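## Task

Shake or nudge the feeder tray until the transparent vial contains between 12 and 14 tablets, spilling none. At the finish the tray must rest against its stop and the vial must stand upright directly on the table, staying that way without the robot holding anything in place. Release everything and move the grippers away.

## Robot and tools

Robot: two six-joint arms, left_arm and right_arm, each with a parallel-finger gripper. The names are labels only; in the scene frame left_arm sits on the +y side. The scene frame has its origin on the table surface midway between the arms, +z up and +x pointing out across the table. Loose objects may occasionally get a small shove from outside, and nothing may leave the table.

Tools. execute_actions takes "actions", a list holding zero or one item. An empty list just reports the state. An item with "rows" and optional "steps" (1 to 15, default 15; each step is 1/30 s) is a motion. An item with only "steps" (up to 300) is a wait that returns after that many steps counted from the previous result; the simulation also runs on while the operator is composing a reply. Optional "pictures" (true/false) controls whether camera images come back. A refused call moves nothing.

Row layout: every row is one flat list of 18 numbers covering both arms, even if only one moves. First left_arm: waist, shoulder, elbow, forearm roll, wrist pitch, wrist roll (absolute joint target angles in radians, same form as the Joint positions line), then gripper position, force_limit, speed. Then the same nine for right_arm. Each row applies for one step; if there are fewer rows than steps, the final row keeps repeating. Joint targets are absolute, not offsets. Stated joint ranges (rad): waist -3.491..3.491, shoulder -3.140..3.140, elbow -1.187..4.328, forearm roll -3.316..3.316, wrist pitch -3.140..3.140, wrist roll -3.927..3.927. A target more than 0.010 beyond a range end, and further out than the current angle, gets the call refused; true ends may differ by up to 0.010, and targets past the real end are clipped there, possibly reported as "joint sent to its limit" (sometimes referring to an earlier motion). Absence of that line does not prove more travel exists.

Gripper numbers, each in [-1, 1] and absolute: position +1 = fully open (140 mm gap), about -0.8 = pads touching, -1 = close until blocked. force_limit roughly 14 N at -1, 60 N at 0, 107 N at +1 (for parts up to 40 mm wide). speed roughly 30 mm/s at -1, 140 at 0, 250 at +1. To leave a gripper unchanged, resend its previous three values; zeros are real commands.

Motion limits: joint targets advance at most 2.62 rad/s (waist, shoulder), 3.14 (elbow), 3.93 (wrist joints), taking 0.5 s to reach that speed, with all joints of an arm synchronized. Targets are kept within 0.805 rad (waist, shoulder), 0.966 (elbow) or 1.21 (wrist joints) of measured angles, and scaled back if they would displace the gripper more than 70 mm from where it is. After a call, arms keep heading to the last row until they have essentially stopped or a step is HELD.

Result lines: per-arm end_effector_position (metres, scene frame) and end_effector_quat_wxyz; the printed position can be off, more so at long reach. The position is the point between the pads when closed; fingertips extend about 33 mm beyond it closed, 9 mm fully open, and move about 24 mm further out while closing, so leave clearance above surfaces. Joint positions and Joint velocities give one block per arm in column order (rad, rad/s). object_status: 0 moving, 1 blocked while opening, 2 blocked while closing (a grip), 3 reached target or pads met. position_measured is in counts: 3 fully open, 230 pads together, not linear. While status is 2, a new force_limit only applies with a changed position (e.g. -1 to -0.98). "joint command not followed" means the clearance check altered joint targets; HELD marks steps where the row was not sent. Flange force is the estimated external force on the gripper, noisy, including held weight, worst right after sudden stops; "no reading" means no estimate.

Faults to avoid: contact torque reaching a joint's load limit (waist, shoulder, elbow 142 N m; wrist joints 35.6 N m, held weight included) or 150 N external force on an arm stops that arm for 10 s and drops the rest of the call. MOTOR HOT warns of heating from sustained loads; ignoring it leads to an OVER-TEMPERATURE FAULT brake stop. Keep the arms from colliding or pressing on each other.

zoom_image: "camera" (cam_high, cam_low, cam_left_wrist, cam_right_wrist, all 504x504) and "region" [x0, y0, x1, y1] in pixels from the top-left, at most 504 by 504; returns a magnified view of that camera's latest image.

finished_scene: pass "scene" (the current scene number) to end it irreversibly; the result reports success and gives the next task. Before calling it, the tablet count must be in range, the tray back on its stop, the vial upright on the table, and both grippers released and withdrawn. Replying with no tool call ends everything.

Avoid spilling tablets, tipping the vial, dropping or slamming things, and hard pushes.

Each tool is called after "Call:" in YAML: its name, and indented under it one key for each argument.

## Session

I'll start by looking at the current state.

Call:
execute_actions:
  actions: []

Scene clock: 0.00 s of 4800.00 s.
left_arm: end_effector_position=(+0.3380, -0.2302, +0.2857) position_measured=3 object_status=3 end_effector_quat_wxyz=(-0.388, +0.519, -0.462, +0.605) | right_arm: end_effector_position=(+0.4959, -0.5214, +0.2719) position_measured=3 object_status=3 end_effector_quat_wxyz=(-0.001, +0.995, -0.104, +0.000)
Joint positions: left_arm=[-1.646  0.431  0.039 -1.661 -1.441  2.245] | right_arm=[ 0.261  0.132  0.219 -0.002 -1.657  1.308]
Joint velocities: left_arm=[-0.     0.     0.    -0.    -0.001  0.   ] | right_arm=[-0.001  0.    -0.     0.    -0.    -0.   ]
Flange force (N, the push that the arm receives, along the gripper's own x y z axes): no reading

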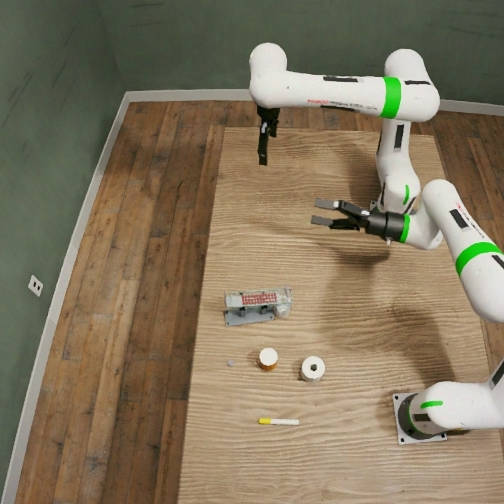

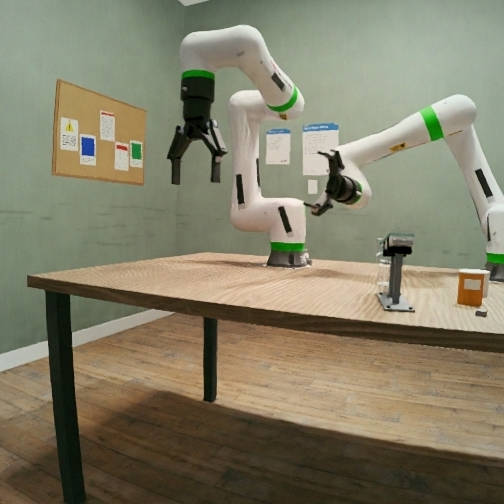

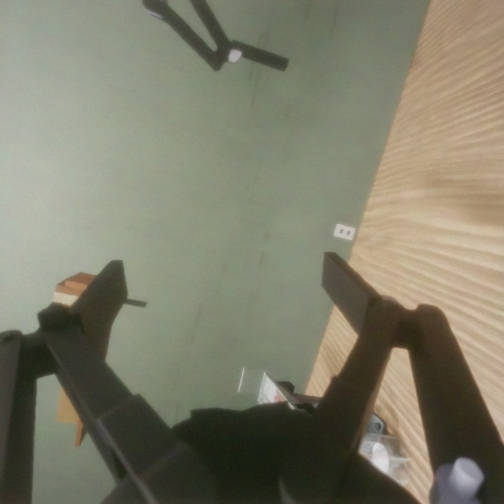

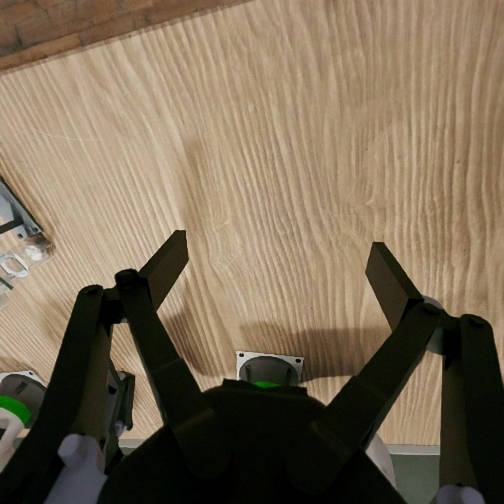

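Call:
zoom_image:
  camera: "cam_high"
  region: [200, 260, 340, 400]

Call:
zoom_image:
  camera: "cam_low"
  region: [350, 210, 504, 330]

Call:
zoom_image:
  camera: "cam_low"
  region: [250, 110, 350, 210]

Region (200, 260, 340, 400) of cam_high's 504x504 image, scaled by 3.600, with more detail than that image has.

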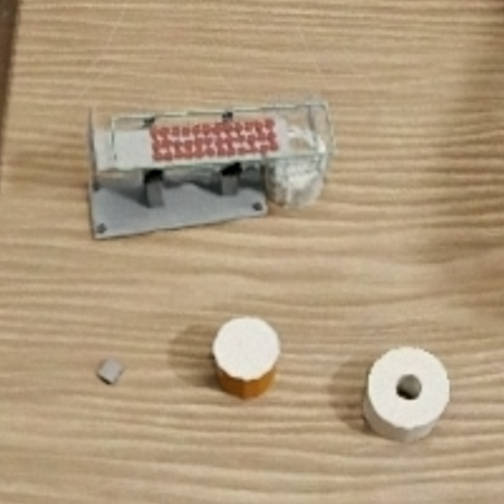

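Region (350, 210, 504, 330) of cam_low's 504x504 image, scaled by 3.273, with more detail than that image has; it fills the top 393 rows of this view, and the rest is white.

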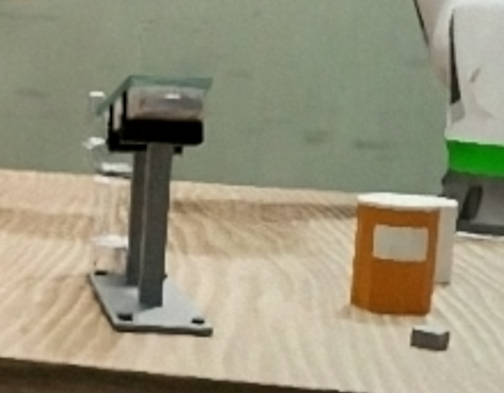

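Region (250, 110, 350, 210) of cam_low's 504x504 image, scaled by 5.040, with more detail than that image has.

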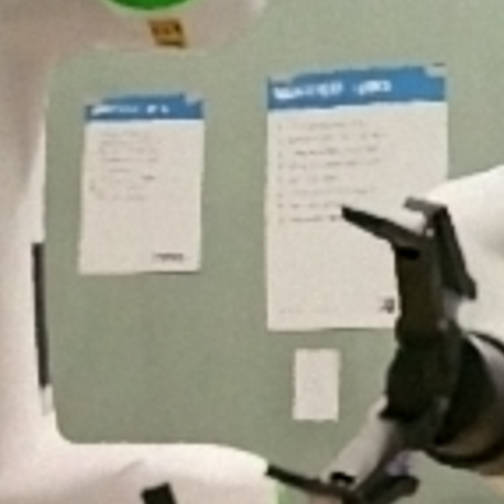

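Call:
execute_actions:
  actions:
    - {"rows": [[-1.646,0.2,0.3,-1.661,-1.441,2.245,1,0,0,0.261,0.132,0.219,-0.002,-1.657,1.308,1,0,0]], "steps": 15}
  pictures: false

Call:
execute_actions:
  actions:
    - {"steps": 30}
  pictures: false

Scene clock: 70.70 s of 4800.00 s.
left_arm: end_effector_position=(+0.3380, -0.2278, +0.5093) position_measured=3 object_status=3 end_effector_quat_wxyz=(-0.265, +0.592, -0.320, +0.691) | right_arm: end_effector_position=(+0.4960, -0.5214, +0.2720) position_measured=3 object_status=3 end_effector_quat_wxyz=(-0.001, +0.995, -0.104, +0.000)
Joint positions: left_arm=[-1.646  0.225  0.272 -1.661 -1.441  2.245] | right_arm=[ 0.261  0.132  0.219 -0.002 -1.657  1.308]
Joint velocities: left_arm=[-0.    -0.451  0.506 -0.     0.003  0.   ] | right_arm=[-0.     0.001 -0.    -0.001  0.001  0.001]
Flange force (N, the push that the arm receives, along the gripper's own x y z axes): left_arm=[-4.4 -10.0 -0.8] | right_arm=[7.7 -2.7 -2.3]
Steps of this call (steps 1 to 90: nothing new was sent; then 67.20 s passed at rest; steps 91 to 105: all 15 steps of this action). Readings (joint positions | what the end effector reports):
91: left_arm=[-1.646 0.431 0.039 -1.661 -1.441 2.245] | right_arm=[0.261 0.132 0.219 -0.002 -1.657 1.308] | left_arm position_measured=3 object_status=3 | right_arm position_measured=3 object_status=3
92: left_arm=[-1.646 0.429 0.041 -1.661 -1.441 2.245] | right_arm=[0.261 0.132 0.219 -0.002 -1.657 1.308] | left_arm position_measured=3 object_status=3 | right_arm position_measured=3 object_status=3
94: left_arm=[-1.646 0.409 0.065 -1.661 -1.441 2.245] | right_arm=[0.261 0.132 0.219 -0.002 -1.657 1.308] | left_arm position_measured=3 object_status=3 | right_arm position_measured=3 object_status=3
98: left_arm=[-1.646 0.339 0.143 -1.661 -1.441 2.245] | right_arm=[0.261 0.132 0.219 -0.002 -1.657 1.308] | left_arm position_measured=3 object_status=3 | right_arm position_measured=3 object_status=3
105: the state above

Scene clock: 71.70 s of 4800.00 s.
left_arm: end_effector_position=(+0.3380, -0.2212, +0.5372) position_measured=3 object_status=3 end_effector_quat_wxyz=(-0.249, +0.599, -0.301, +0.699) | right_arm: end_effector_position=(+0.4960, -0.5214, +0.2720) position_measured=3 object_status=3 end_effector_quat_wxyz=(-0.001, +0.995, -0.104, +0.000)
Joint positions: left_arm=[-1.646  0.2    0.3   -1.661 -1.441  2.245] | right_arm=[ 0.261  0.132  0.219 -0.002 -1.657  1.308]
Joint velocities: left_arm=[ 0. -0. -0. -0.  0. -0.] | right_arm=[-0.001  0.    -0.     0.    -0.001 -0.   ]
Flange force (N, the push that the arm receives, along the gripper's own x y z axes): left_arm=[-13.6 -4.9 -4.5] | right_arm=[7.4 -2.2 -2.5]
Steps of this call (steps 1 to 30: the robot went on to your last target). Readings (joint positions | what the end effector reports):
1: left_arm=[-1.646 0.211 0.287 -1.661 -1.441 2.245] | right_arm=[0.261 0.132 0.219 -0.002 -1.657 1.308] | left_arm position_measured=3 object_status=3 | right_arm position_measured=3 object_status=3
2: left_arm=[-1.646 0.203 0.296 -1.661 -1.441 2.245] | right_arm=[0.261 0.132 0.219 -0.002 -1.657 1.308] | left_arm position_measured=3 object_status=3 | right_arm position_measured=3 object_status=3
4: left_arm=[-1.646 0.200 0.300 -1.661 -1.441 2.245] | right_arm=[0.261 0.132 0.219 -0.002 -1.657 1.308] | left_arm position_measured=3 object_status=3 | right_arm position_measured=3 object_status=3
8: left_arm=[-1.646 0.200 0.300 -1.661 -1.441 2.245] | right_arm=[0.261 0.132 0.219 -0.002 -1.657 1.308] | left_arm position_measured=3 object_status=3 | right_arm position_measured=3 object_status=3
30: the state above
All arms were judged still, so your last target was given up. Only a new action makes them travel on or press farther. Fingers that are still opening or closing keep moving.

Call:
execute_actions:
  actions:
    - {"rows": [[-0.499,0.359,0.711,0,-1.923,1.997,1,0,0,0.261,0.132,0.219,-0.002,-1.657,1.308,1,0,0]], "steps": 15}
  pictures: false

Call:
execute_actions:
  actions:
    - {"steps": 45}

Scene clock: 76.73 s of 4800.00 s.
left_arm: end_effector_position=(+0.4164, -0.1029, +0.4106) position_measured=3 object_status=3 end_effector_quat_wxyz=(-0.285, +0.799, -0.214, +0.484) | right_arm: end_effector_position=(+0.4960, -0.5214, +0.2720) position_measured=3 object_status=3 end_effector_quat_wxyz=(-0.001, +0.995, -0.104, +0.000)
Joint positions: left_arm=[-1.334  0.254  0.439 -1.192 -1.603  2.161] | right_arm=[ 0.261  0.132  0.219 -0.002 -1.657  1.308]
Joint velocities: left_arm=[ 0.937  0.133  0.342  1.397 -0.398 -0.206] | right_arm=[-0.001 -0.     0.    -0.     0.    -0.002]
Flange force (N, the push that the arm receives, along the gripper's own x y z axes): left_arm=[-17.0 -6.0 3.3] | right_arm=[7.8 -1.7 -2.0]
Steps of this call (steps 1 to 90: nothing new was sent; then 1.53 s passed at rest; steps 91 to 105: all 15 steps of this action). Readings (joint positions | what the end effector reports):
91: left_arm=[-1.646 0.200 0.300 -1.661 -1.441 2.245] | right_arm=[0.261 0.132 0.219 -0.002 -1.657 1.308] | left_arm position_measured=3 object_status=3 | right_arm position_measured=3 object_status=3
92: left_arm=[-1.644 0.200 0.301 -1.658 -1.441 2.244] | right_arm=[0.261 0.132 0.219 -0.002 -1.657 1.308] | left_arm position_measured=3 object_status=3 | right_arm position_measured=3 object_status=3
94: left_arm=[-1.623 0.205 0.312 -1.626 -1.454 2.238] | right_arm=[0.261 0.132 0.219 -0.002 -1.657 1.308] | left_arm position_measured=3 object_status=3 | right_arm position_measured=3 object_status=3
98: left_arm=[-1.530 0.222 0.358 -1.486 -1.508 2.210] | right_arm=[0.261 0.132 0.219 -0.002 -1.657 1.308] | left_arm position_measured=3 object_status=3 | right_arm position_measured=3 object_status=3
105: the state above

Scene clock: 78.23 s of 4800.00 s.
left_arm: end_effector_position=(+0.4207, -0.0002, +0.3606) position_measured=3 object_status=3 end_effector_quat_wxyz=(-0.000, +1.000, -0.001, -0.000) | right_arm: end_effector_position=(+0.4960, -0.5214, +0.2720) position_measured=3 object_status=3 end_effector_quat_wxyz=(-0.001, +0.995, -0.104, +0.000)
Joint positions: left_arm=[-0.499  0.359  0.711  0.    -1.923  1.997] | right_arm=[ 0.261  0.132  0.219 -0.002 -1.657  1.308]
Joint velocities: left_arm=[ 0.  0. -0. -0. -0.  0.] | right_arm=[-0.     0.    -0.     0.    -0.001  0.001]
Flange force (N, the push that the arm receives, along the gripper's own x y z axes): left_arm=[-9.5 -7.8 10.2] | right_arm=[7.4 -2.3 -2.3]
Steps of this call (steps 1 to 45: the robot went on to your last target). Readings (joint positions | what the end effector reports):
1: left_arm=[-1.301 0.258 0.450 -1.143 -1.617 2.154] | right_arm=[0.261 0.132 0.219 -0.002 -1.657 1.308] | left_arm position_measured=3 object_status=3 | right_arm position_measured=3 object_status=3
2: left_arm=[-1.267 0.263 0.462 -1.092 -1.631 2.147] | right_arm=[0.261 0.132 0.219 -0.002 -1.657 1.308] | left_arm position_measured=3 object_status=3 | right_arm position_measured=3 object_status=3
4: left_arm=[-1.191 0.272 0.487 -0.984 -1.660 2.132] | right_arm=[0.261 0.132 0.219 -0.002 -1.657 1.308] | left_arm position_measured=3 object_status=3 | right_arm position_measured=3 object_status=3
8: left_arm=[-0.984 0.298 0.554 -0.690 -1.738 2.092] | right_arm=[0.261 0.132 0.219 -0.002 -1.657 1.308] | left_arm position_measured=3 object_status=3 | right_arm position_measured=3 object_status=3
45: the state above
All arms were judged still, so your last target was given up. Only a new action makes them travel on or press farther. Fingers that are still opening or closing keep moving.

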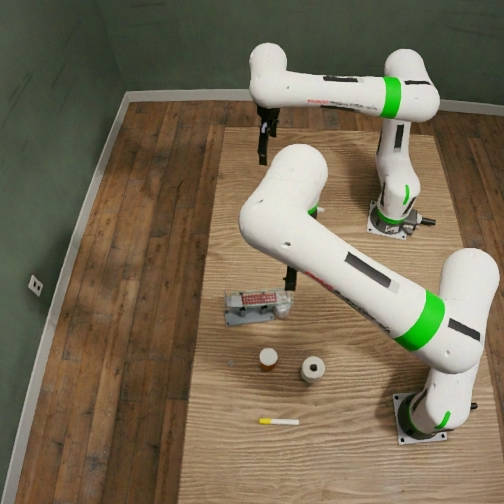

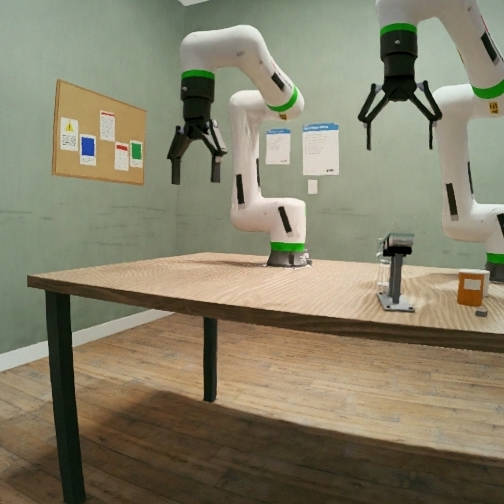

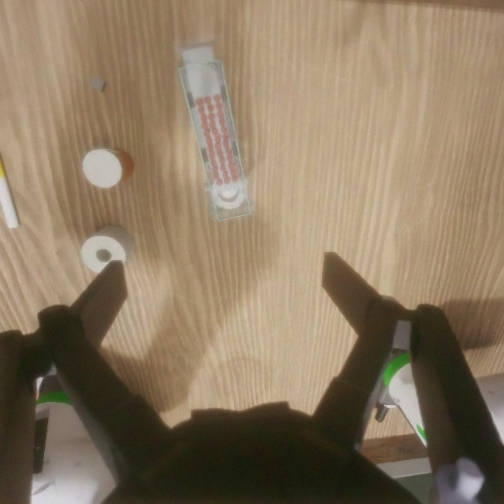

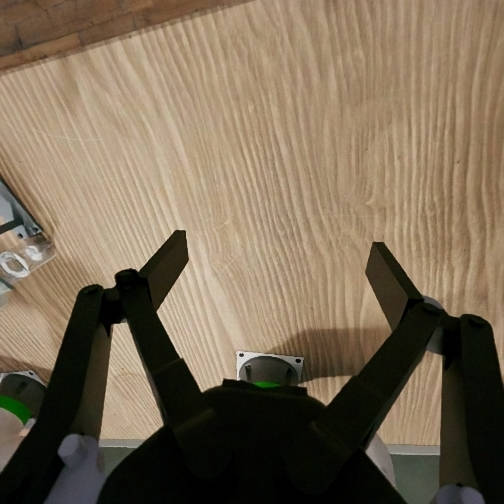

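The kinematic model matches. Let me zoom on the feeder.

Call:
zoom_image:
  camera: "cam_left_wrist"
  region: [130, 30, 300, 230]

Call:
zoom_image:
  camera: "cam_right_wrist"
  region: [0, 170, 120, 310]

Region (130, 30, 300, 230) of cam_left_wrist's 504x504 image, scaled by 2.520, with more detail than that image has; it fills the left 428 columns of this view, and the rest is white.

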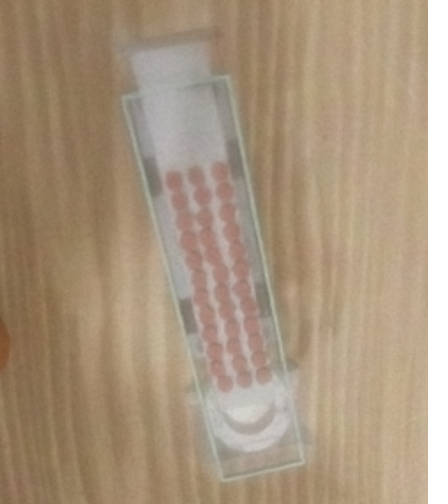

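Region (0, 170, 120, 310) of cam_right_wrist's 504x504 image, scaled by 3.600, with more detail than that image has; it fills the left 432 columns of this view, and the rest is white.

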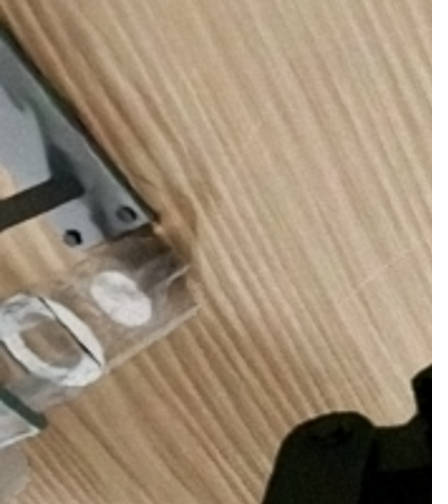

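Call:
execute_actions:
  actions:
    - {"rows": [[0.1,0.359,0.711,0,-1.923,1.997,1,0,0,0.0,0.2,0.1,-1.571,-1.571,3.9,1,0,0]], "steps": 15}
  pictures: false

Call:
execute_actions:
  actions:
    - {"steps": 45}
  pictures: false

Scene clock: 131.83 s of 4800.00 s.
left_arm: end_effector_position=(+0.5039, +0.1493, +0.3606) position_measured=3 object_status=3 end_effector_quat_wxyz=(+0.000, +0.988, +0.151, -0.000) | right_arm: end_effector_position=(+0.4907, -0.3708, +0.2240) position_measured=3 object_status=3 end_effector_quat_wxyz=(-0.263, +0.957, +0.119, +0.023)
Joint positions: left_arm=[-0.194  0.359  0.711  0.    -1.923  1.997] | right_arm=[ 0.162  0.158  0.174 -0.533 -1.625  1.842]
Joint velocities: left_arm=[ 0.777  0.    -0.    -0.    -0.    -0.   ] | right_arm=[-0.217  0.057 -0.099 -1.381  0.072  1.477]
Flange force (N, the push that the arm receives, along the gripper's own x y z axes): left_arm=[-8.5 -11.7 14.5] | right_arm=[4.4 3.2 2.7]
Steps of this call (steps 1 to 90: nothing new was sent; then 50.10 s passed at rest; steps 91 to 105: all 15 steps of this action). Readings (joint positions | what the end effector reports):
91: left_arm=[-0.499 0.359 0.711 0.000 -1.923 1.997] | right_arm=[0.261 0.132 0.219 -0.002 -1.657 1.308] | left_arm position_measured=3 object_status=3 | right_arm position_measured=3 object_status=3
92: left_arm=[-0.497 0.359 0.711 0.000 -1.923 1.997] | right_arm=[0.260 0.132 0.219 -0.006 -1.657 1.312] | left_arm position_measured=3 object_status=3 | right_arm position_measured=3 object_status=3
94: left_arm=[-0.476 0.359 0.711 0.000 -1.923 1.997] | right_arm=[0.254 0.134 0.216 -0.037 -1.655 1.343] | left_arm position_measured=3 object_status=3 | right_arm position_measured=3 object_status=3
98: left_arm=[-0.378 0.359 0.711 0.000 -1.923 1.997] | right_arm=[0.220 0.143 0.200 -0.198 -1.644 1.503] | left_arm position_measured=3 object_status=3 | right_arm position_measured=3 object_status=3
105: the state above

Scene clock: 133.33 s of 4800.00 s.
left_arm: end_effector_position=(+0.5380, +0.3105, +0.3606) position_measured=3 object_status=3 end_effector_quat_wxyz=(-0.000, +0.956, +0.295, -0.000) | right_arm: end_effector_position=(+0.5656, -0.1713, +0.4146) position_measured=3 object_status=3 end_effector_quat_wxyz=(-0.245, +0.375, +0.599, +0.664)
Joint positions: left_arm=[ 0.1    0.359  0.711  0.    -1.923  1.997] | right_arm=[ 0.     0.2    0.1   -1.571 -1.571  3.9  ]
Joint velocities: left_arm=[-0.    -0.     0.    -0.     0.001 -0.   ] | right_arm=[ 0.001  0.001  0.    -0.    -0.001 -0.   ]
Flange force (N, the push that the arm receives, along the gripper's own x y z axes): left_arm=[-10.6 -6.7 9.7] | right_arm=[-6.5 3.8 2.3]
Steps of this call (steps 1 to 45: the robot went on to your last target). Readings (joint positions | what the end effector reports):
1: left_arm=[-0.167 0.359 0.711 0.000 -1.923 1.997] | right_arm=[0.155 0.160 0.171 -0.580 -1.622 1.893] | left_arm position_measured=3 object_status=3 | right_arm position_measured=3 object_status=3
2: left_arm=[-0.141 0.359 0.711 0.000 -1.923 1.997] | right_arm=[0.148 0.162 0.167 -0.627 -1.620 1.946] | left_arm position_measured=3 object_status=3 | right_arm position_measured=3 object_status=3
4: left_arm=[-0.088 0.359 0.711 0.000 -1.923 1.997] | right_arm=[0.134 0.165 0.161 -0.717 -1.615 2.058] | left_arm position_measured=3 object_status=3 | right_arm position_measured=3 object_status=3
8: left_arm=[0.017 0.359 0.711 0.000 -1.923 1.997] | right_arm=[0.107 0.172 0.149 -0.890 -1.606 2.304] | left_arm position_measured=3 object_status=3 | right_arm position_measured=3 object_status=3
45: the state above

Call:
execute_actions:
  actions:
    - {"rows": [[0.1,0.359,0.711,0,-1.923,1.997,1,0,0,0.0,0.444,-0.362,-1.571,-1.571,3.92,1,0,0]], "steps": 15}
  pictures: false

Call:
execute_actions:
  actions:
    - {"steps": 20}

Scene clock: 138.83 s of 4800.00 s.
left_arm: end_effector_position=(+0.5380, +0.3105, +0.3606) position_measured=3 object_status=3 end_effector_quat_wxyz=(-0.000, +0.956, +0.295, -0.000) | right_arm: end_effector_position=(+0.5078, -0.1592, +0.2268) position_measured=3 object_status=3 end_effector_quat_wxyz=(-0.389, +0.501, +0.499, +0.591)
Joint positions: left_arm=[ 0.1    0.359  0.711  0.    -1.923  1.997] | right_arm=[-0.     0.363 -0.208 -1.571 -1.571  3.913]
Joint velocities: left_arm=[ 0.     0.002 -0.     0.    -0.    -0.   ] | right_arm=[ 0.     0.411 -0.78   0.    -0.001  0.034]
Flange force (N, the push that the arm receives, along the gripper's own x y z axes): left_arm=[-13.2 -8.7 13.6] | right_arm=[-6.8 5.1 2.9]
Steps of this call (steps 1 to 15: the robot went on to your last target; steps 16 to 90: nothing new was sent; then 2.00 s passed at rest; steps 91 to 105: all 15 steps of this action). Readings (joint positions | what the end effector reports):
91: left_arm=[0.100 0.359 0.711 0.000 -1.923 1.997] | right_arm=[-0.000 0.200 0.100 -1.571 -1.571 3.900] | left_arm position_measured=3 object_status=3 | right_arm position_measured=3 object_status=3
92: left_arm=[0.100 0.359 0.711 0.000 -1.923 1.997] | right_arm=[-0.000 0.201 0.098 -1.571 -1.571 3.900] | left_arm position_measured=3 object_status=3 | right_arm position_measured=3 object_status=3
94: left_arm=[0.100 0.359 0.711 0.000 -1.923 1.997] | right_arm=[-0.000 0.214 0.073 -1.571 -1.571 3.901] | left_arm position_measured=3 object_status=3 | right_arm position_measured=3 object_status=3
98: left_arm=[0.100 0.359 0.711 0.000 -1.923 1.997] | right_arm=[-0.000 0.267 -0.027 -1.571 -1.571 3.906] | left_arm position_measured=3 object_status=3 | right_arm position_measured=3 object_status=3
105: the state above

Scene clock: 139.50 s of 4800.00 s.
left_arm: end_effector_position=(+0.5380, +0.3105, +0.3606) position_measured=3 object_status=3 end_effector_quat_wxyz=(-0.000, +0.956, +0.295, -0.000) | right_arm: end_effector_position=(+0.4519, -0.1475, +0.1551) position_measured=3 object_status=3 end_effector_quat_wxyz=(+0.454, -0.555, -0.438, -0.543)
Joint positions: left_arm=[ 0.1    0.359  0.711  0.    -1.923  1.997] | right_arm=[-0.     0.444 -0.362 -1.571 -1.571  3.92 ]
Joint velocities: left_arm=[-0.    -0.     0.    -0.    -0.001 -0.   ] | right_arm=[ 0.    -0.001 -0.     0.     0.001 -0.001]
Flange force (N, the push that the arm receives, along the gripper's own x y z axes): left_arm=[-14.6 -15.8 17.5] | right_arm=[-7.9 4.8 2.6]
Steps of this call (steps 1 to 20: the robot went on to your last target). Readings (joint positions | what the end effector reports):
1: left_arm=[0.100 0.359 0.711 0.000 -1.923 1.997] | right_arm=[-0.000 0.377 -0.234 -1.571 -1.571 3.914] | left_arm position_measured=3 object_status=3 | right_arm position_measured=3 object_status=3
2: left_arm=[0.100 0.359 0.711 0.000 -1.923 1.997] | right_arm=[-0.000 0.391 -0.261 -1.571 -1.571 3.916] | left_arm position_measured=3 object_status=3 | right_arm position_measured=3 object_status=3
4: left_arm=[0.100 0.359 0.711 0.000 -1.923 1.997] | right_arm=[-0.000 0.419 -0.314 -1.571 -1.571 3.918] | left_arm position_measured=3 object_status=3 | right_arm position_measured=3 object_status=3
8: left_arm=[0.100 0.359 0.711 0.000 -1.923 1.997] | right_arm=[-0.000 0.444 -0.362 -1.571 -1.571 3.920] | left_arm position_measured=3 object_status=3 | right_arm position_measured=3 object_status=3
20: the state above

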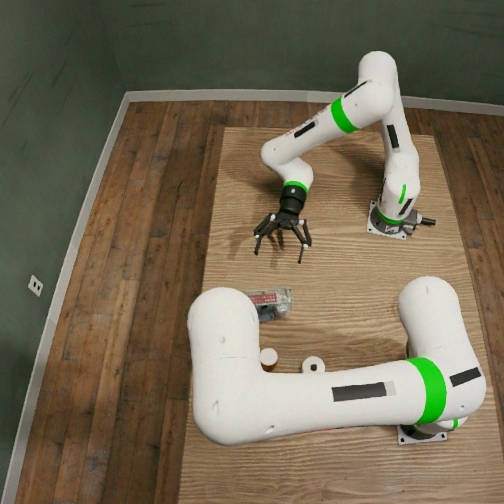

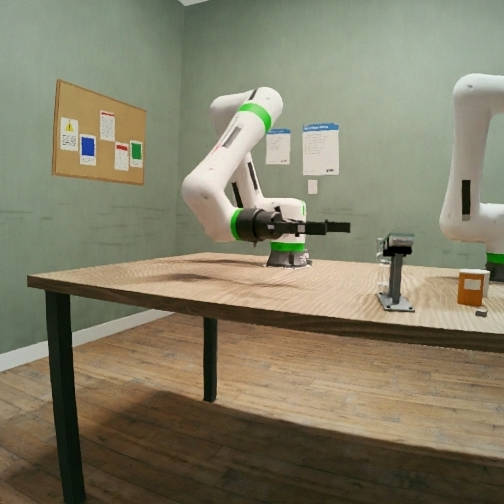

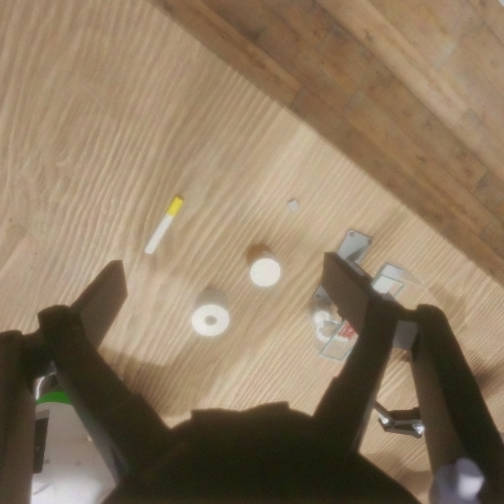

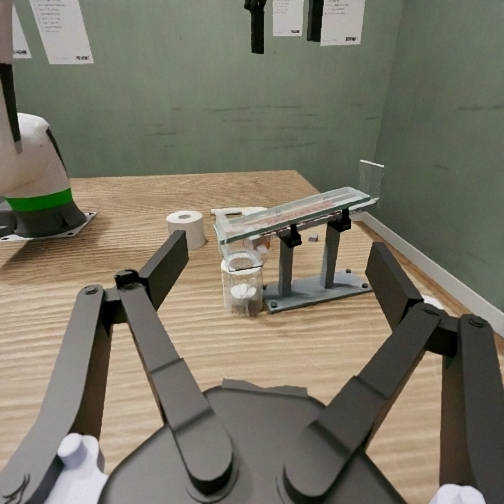

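Call:
zoom_image:
  camera: "cam_right_wrist"
  region: [200, 150, 400, 330]

Region (200, 150, 400, 330) of cam_right_wrist's 504x504 image, scaled by 2.520, with more detail than that image has; it fills the top 454 rows of this view, and the rest is white.

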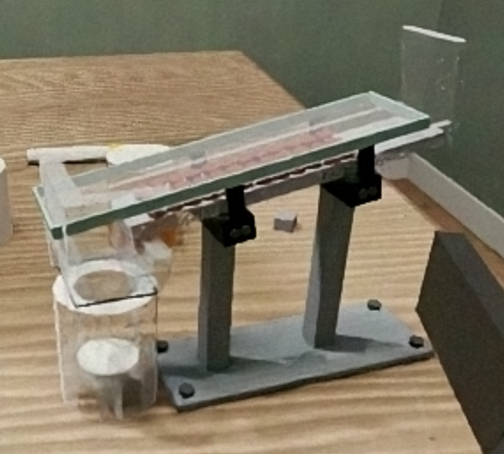

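Call:
execute_actions:
  actions:
    - {"rows": [[-0.3285,0.551,0.735,0,-1.605,0.42,-0.2,0,0,0.0,0.444,-0.362,-1.571,-1.571,3.92,1,0,0]], "steps": 15}
  pictures: false

Call:
execute_actions:
  actions:
    - {"steps": 30}

Scene clock: 213.37 s of 4800.00 s.
left_arm: end_effector_position=(+0.5872, +0.2033, +0.3172) position_measured=103 object_status=0 end_effector_quat_wxyz=(-0.003, +0.993, -0.115, +0.033) | right_arm: end_effector_position=(+0.4519, -0.1475, +0.1551) position_measured=3 object_status=3 end_effector_quat_wxyz=(+0.454, -0.555, -0.438, -0.543)
Joint positions: left_arm=[-0.091  0.444  0.722  0.    -1.781  1.36 ] | right_arm=[-0.     0.444 -0.362 -1.571 -1.571  3.92 ]
Joint velocities: left_arm=[-0.484  0.218  0.027 -0.001  0.358 -1.905] | right_arm=[ 0.     0.    -0.     0.     0.001 -0.001]
Flange force (N, the push that the arm receives, along the gripper's own x y z axes): left_arm=[-26.8 -3.2 14.4] | right_arm=[-7.9 4.2 2.4]
Steps of this call (steps 1 to 15: the robot went on to your last target; steps 16 to 90: nothing new was sent; then 70.37 s passed at rest; steps 91 to 105: all 15 steps of this action). Readings (joint positions | what the end effector reports):
91: left_arm=[0.100 0.359 0.711 0.000 -1.923 1.997] | right_arm=[-0.000 0.444 -0.362 -1.571 -1.571 3.920] | left_arm position_measured=3 object_status=0 | right_arm position_measured=3 object_status=3
92: left_arm=[0.099 0.359 0.711 0.000 -1.922 1.994] | right_arm=[-0.000 0.444 -0.362 -1.571 -1.571 3.920] | left_arm position_measured=5 object_status=0 | right_arm position_measured=3 object_status=3
94: left_arm=[0.088 0.363 0.711 0.000 -1.914 1.962] | right_arm=[-0.000 0.444 -0.362 -1.571 -1.571 3.920] | left_arm position_measured=20 object_status=0 | right_arm position_measured=3 object_status=3
98: left_arm=[0.030 0.390 0.715 0.000 -1.871 1.796] | right_arm=[-0.000 0.444 -0.362 -1.571 -1.571 3.920] | left_arm position_measured=50 object_status=0 | right_arm position_measured=3 object_status=3
105: the state above

Scene clock: 214.37 s of 4800.00 s.
left_arm: end_effector_position=(+0.6112, +0.0439, +0.2605) position_measured=154 object_status=3 end_effector_quat_wxyz=(-0.032, +0.760, -0.645, +0.068) | right_arm: end_effector_position=(+0.4519, -0.1475, +0.1551) position_measured=3 object_status=3 end_effector_quat_wxyz=(+0.454, -0.555, -0.438, -0.543)
Joint positions: left_arm=[-0.328  0.551  0.735  0.    -1.605  0.42 ] | right_arm=[ 0.     0.444 -0.362 -1.571 -1.571  3.92 ]
Joint velocities: left_arm=[-0.    -0.    -0.     0.     0.001  0.   ] | right_arm=[-0.     0.001 -0.    -0.     0.001  0.   ]
Flange force (N, the push that the arm receives, along the gripper's own x y z axes): left_arm=[-19.0 26.2 12.2] | right_arm=[-8.0 4.6 2.4]
Steps of this call (steps 1 to 30: the robot went on to your last target). Readings (joint positions | what the end effector reports):
1: left_arm=[-0.107 0.452 0.723 0.000 -1.769 1.295] | right_arm=[0.000 0.444 -0.362 -1.571 -1.571 3.920] | left_arm position_measured=111 object_status=0 | right_arm position_measured=3 object_status=3
2: left_arm=[-0.124 0.459 0.723 0.000 -1.757 1.231] | right_arm=[-0.000 0.444 -0.362 -1.571 -1.571 3.920] | left_arm position_measured=119 object_status=0 | right_arm position_measured=3 object_status=3
4: left_arm=[-0.156 0.474 0.725 0.000 -1.733 1.103] | right_arm=[0.000 0.444 -0.362 -1.571 -1.571 3.920] | left_arm position_measured=134 object_status=0 | right_arm position_measured=3 object_status=3
8: left_arm=[-0.220 0.502 0.729 0.000 -1.686 0.850] | right_arm=[0.000 0.444 -0.362 -1.571 -1.571 3.920] | left_arm position_measured=154 object_status=0 | right_arm position_measured=3 object_status=3
30: the state above

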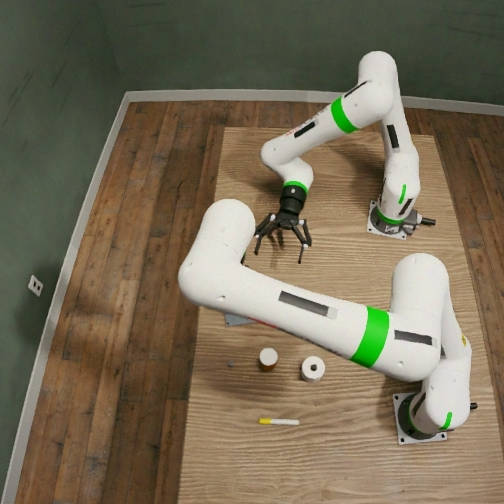

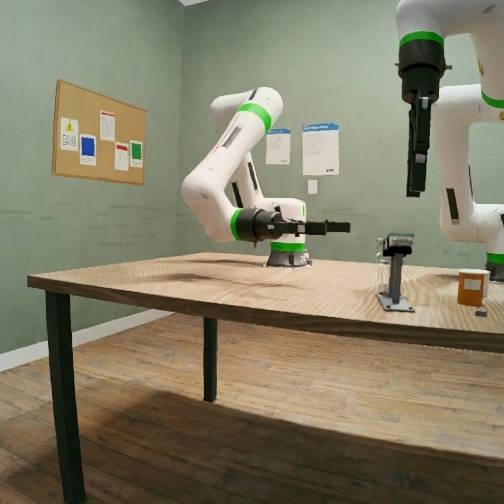

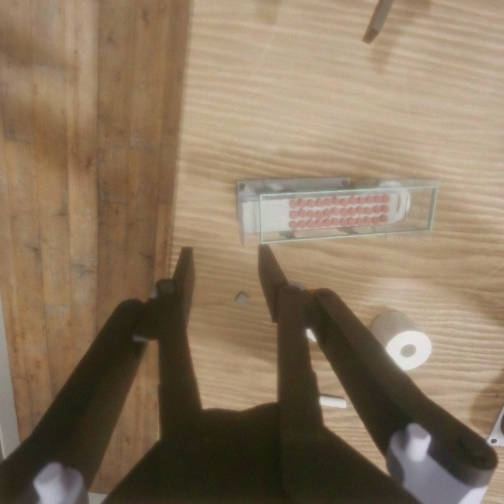

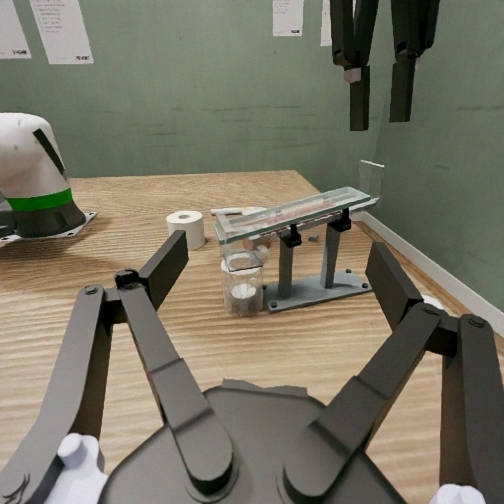

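Call:
zoom_image:
  camera: "cam_left_wrist"
  region: [160, 150, 460, 300]

Call:
zoom_image:
  camera: "cam_low"
  region: [350, 150, 480, 320]

Region (160, 150, 460, 300) of cam_left_wrist's 504x504 image, scaled by 1.680, with more detail than that image has.

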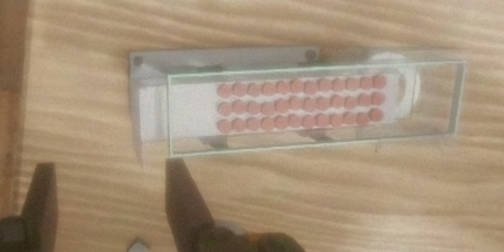

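Region (350, 150, 480, 320) of cam_low's 504x504 image, scaled by 2.965, with more detail than that image has; it fills the left 385 columns of this view, and the rest is white.

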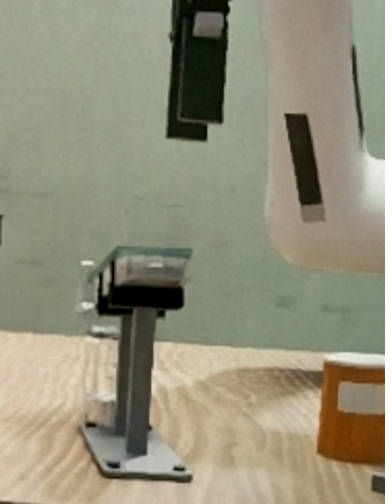

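Call:
execute_actions:
  actions:
    - {"rows": [[-0.3623,0.5214,0.6087,0,-1.5081,0.452,-0.2,0,0,0.0,0.444,-0.362,-1.571,-1.571,3.92,1,0,0]], "steps": 15}

Scene clock: 234.40 s of 4800.00 s.
left_arm: end_effector_position=(+0.5961, +0.0241, +0.2255) position_measured=154 object_status=3 end_effector_quat_wxyz=(-0.030, +0.760, -0.646, +0.069) | right_arm: end_effector_position=(+0.4519, -0.1475, +0.1551) position_measured=3 object_status=3 end_effector_quat_wxyz=(+0.454, -0.555, -0.438, -0.543)
Joint positions: left_arm=[-0.362  0.521  0.609 -0.    -1.508  0.452] | right_arm=[ 0.     0.444 -0.362 -1.571 -1.571  3.92 ]
Joint velocities: left_arm=[-0.     0.    -0.002  0.001  0.001  0.   ] | right_arm=[-0.     0.001  0.     0.     0.001  0.001]
Flange force (N, the push that the arm receives, along the gripper's own x y z axes): left_arm=[-18.0 23.7 9.0] | right_arm=[-8.0 5.5 2.5]
Steps of this call (steps 1 to 15: the robot went on to your last target; steps 16 to 90: nothing new was sent; then 16.53 s passed at rest; steps 91 to 105: all 15 steps of this action). Readings (joint positions | what the end effector reports):
91: left_arm=[-0.329 0.551 0.735 -0.000 -1.605 0.420] | right_arm=[0.000 0.444 -0.362 -1.571 -1.571 3.920] | left_arm position_measured=154 object_status=3 | right_arm position_measured=3 object_status=3
92: left_arm=[-0.329 0.551 0.732 -0.000 -1.603 0.420] | right_arm=[0.000 0.444 -0.362 -1.571 -1.571 3.920] | left_arm position_measured=154 object_status=3 | right_arm position_measured=3 object_status=3
94: left_arm=[-0.336 0.545 0.707 -0.000 -1.584 0.426] | right_arm=[0.000 0.444 -0.362 -1.571 -1.571 3.920] | left_arm position_measured=154 object_status=3 | right_arm position_measured=3 object_status=3
98: left_arm=[-0.359 0.525 0.620 -0.000 -1.517 0.449] | right_arm=[0.000 0.444 -0.362 -1.571 -1.571 3.920] | left_arm position_measured=154 object_status=3 | right_arm position_measured=3 object_status=3
105: the state above

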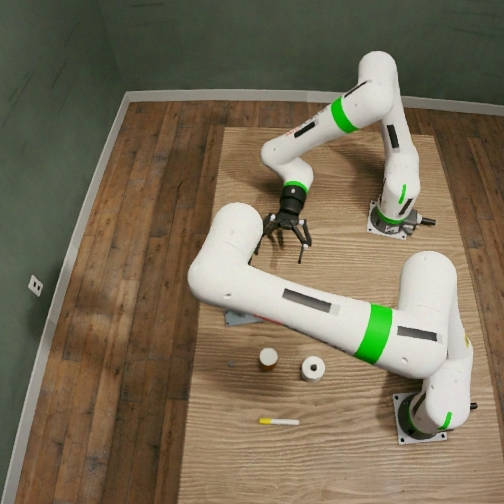

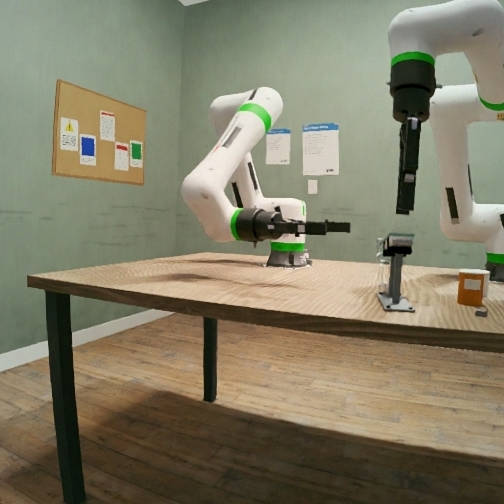

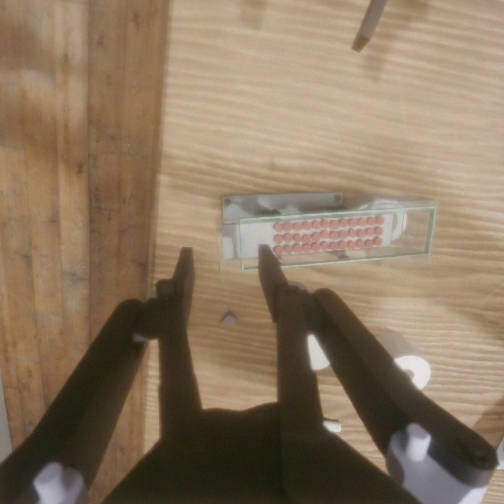

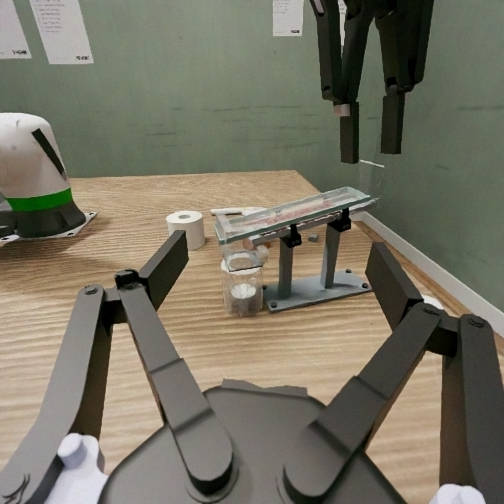

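Call:
zoom_image:
  camera: "cam_left_wrist"
  region: [160, 170, 340, 300]

Call:
zoom_image:
  camera: "cam_right_wrist"
  region: [300, 110, 430, 240]

Call:
zoom_image:
  camera: "cam_low"
  region: [360, 170, 450, 270]

Region (160, 170, 340, 300) of cam_left_wrist's 504x504 image, scaled by 2.800, with more detail than that image has.

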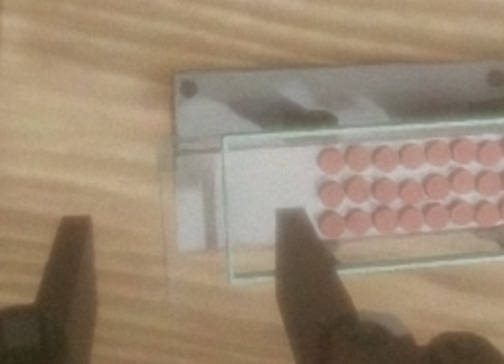

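Region (300, 110, 430, 240) of cam_right_wrist's 504x504 image, scaled by 3.877, with more detail than that image has.

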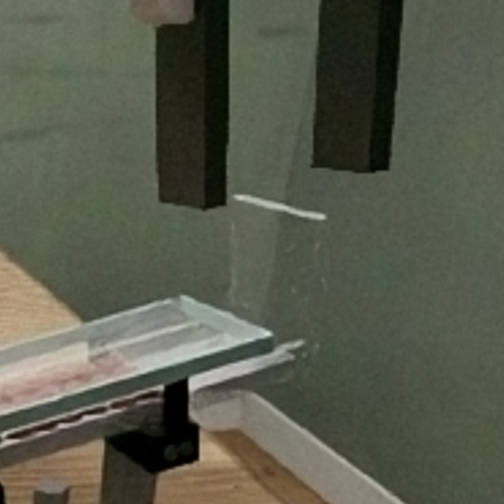

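Region (360, 170, 450, 270) of cam_low's 504x504 image, scaled by 5.040, with more detail than that image has; it fills the left 454 columns of this view, and the rest is white.

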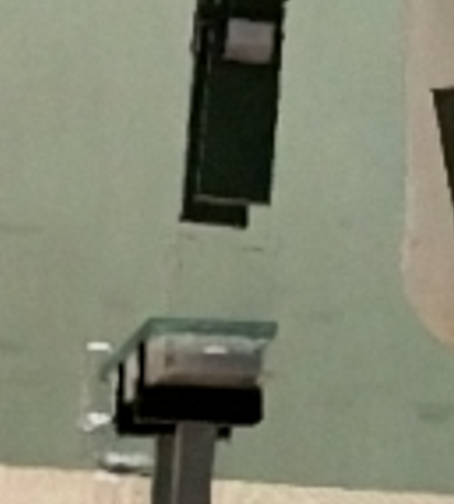

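Call:
execute_actions:
  actions:
    - {"rows": [[-0.3623,0.517,0.5325,0,-1.4363,0.452,-0.2,0,0,0.0,0.444,-0.362,-1.571,-1.571,3.92,1,0,0]], "steps": 15}

Call:
zoom_image:
  camera: "cam_right_wrist"
  region: [200, 110, 430, 320]

Scene clock: 243.27 s of 4800.00 s.
left_arm: end_effector_position=(+0.5961, +0.0240, +0.1956) position_measured=154 object_status=3 end_effector_quat_wxyz=(-0.030, +0.760, -0.646, +0.069) | right_arm: end_effector_position=(+0.4519, -0.1475, +0.1551) position_measured=3 object_status=3 end_effector_quat_wxyz=(+0.454, -0.555, -0.438, -0.543)
Joint positions: left_arm=[-0.362  0.517  0.533  0.    -1.436  0.452] | right_arm=[ 0.     0.444 -0.362 -1.571 -1.571  3.92 ]
Joint velocities: left_arm=[-0.    -0.    -0.001 -0.001  0.001  0.   ] | right_arm=[-0.    -0.001 -0.     0.     0.001 -0.002]
Flange force (N, the push that the arm receives, along the gripper's own x y z axes): left_arm=[-9.7 11.0 5.0] | right_arm=[-7.9 4.3 2.1]
Steps of this call (steps 1 to 15: the robot went on to your last target; steps 16 to 90: nothing new was sent; then 5.37 s passed at rest; steps 91 to 105: all 15 steps of this action). Readings (joint positions | what the end effector reports):
91: left_arm=[-0.362 0.521 0.609 0.000 -1.508 0.452] | right_arm=[0.000 0.444 -0.362 -1.571 -1.571 3.920] | left_arm position_measured=154 object_status=3 | right_arm position_measured=3 object_status=3
92: left_arm=[-0.362 0.521 0.606 0.000 -1.505 0.452] | right_arm=[0.000 0.444 -0.362 -1.571 -1.571 3.920] | left_arm position_measured=154 object_status=3 | right_arm position_measured=3 object_status=3
94: left_arm=[-0.362 0.520 0.581 0.000 -1.482 0.452] | right_arm=[0.000 0.444 -0.362 -1.571 -1.571 3.920] | left_arm position_measured=154 object_status=3 | right_arm position_measured=3 object_status=3
98: left_arm=[-0.362 0.517 0.533 0.000 -1.437 0.452] | right_arm=[0.000 0.444 -0.362 -1.571 -1.571 3.920] | left_arm position_measured=154 object_status=3 | right_arm position_measured=3 object_status=3
105: the state above

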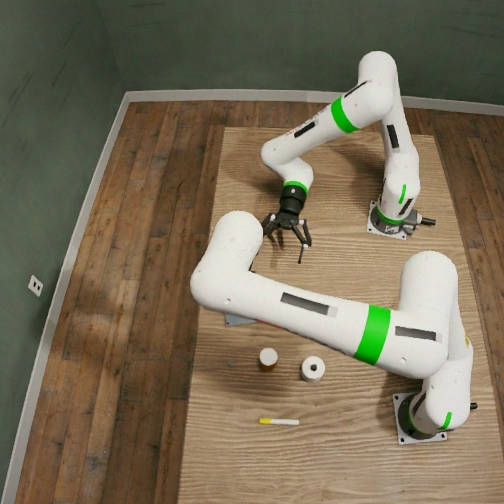

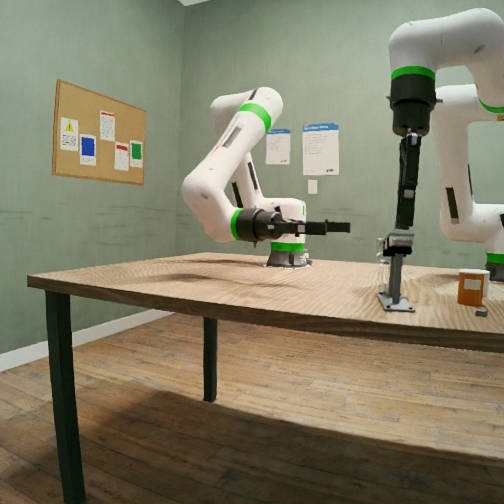

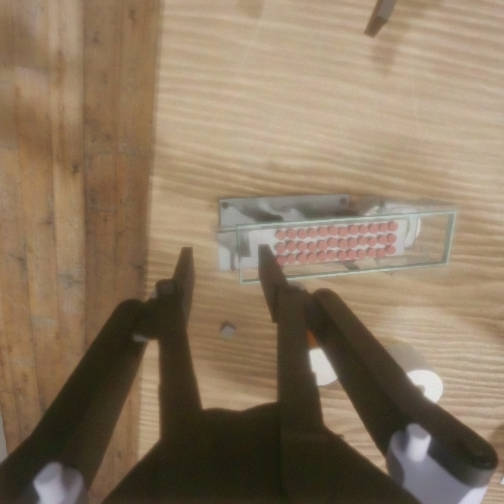

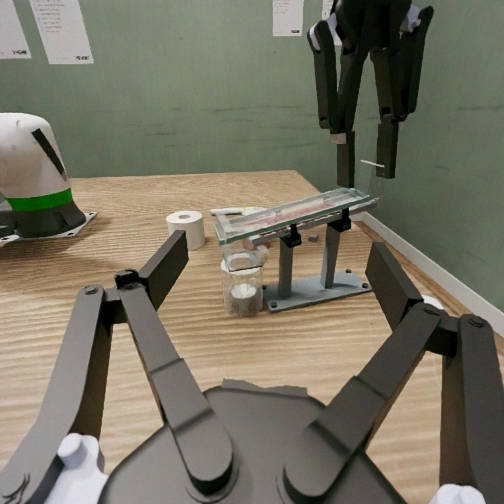

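Region (200, 110, 430, 320) of cam_right_wrist's 504x504 image, scaled by 2.191, with more detail than that image has; it fills the top 460 rows of this view, and the rest is white.

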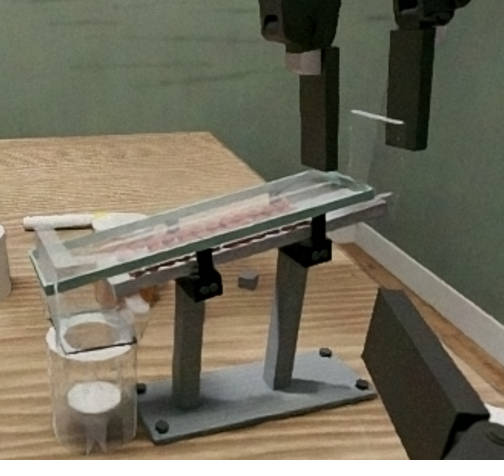

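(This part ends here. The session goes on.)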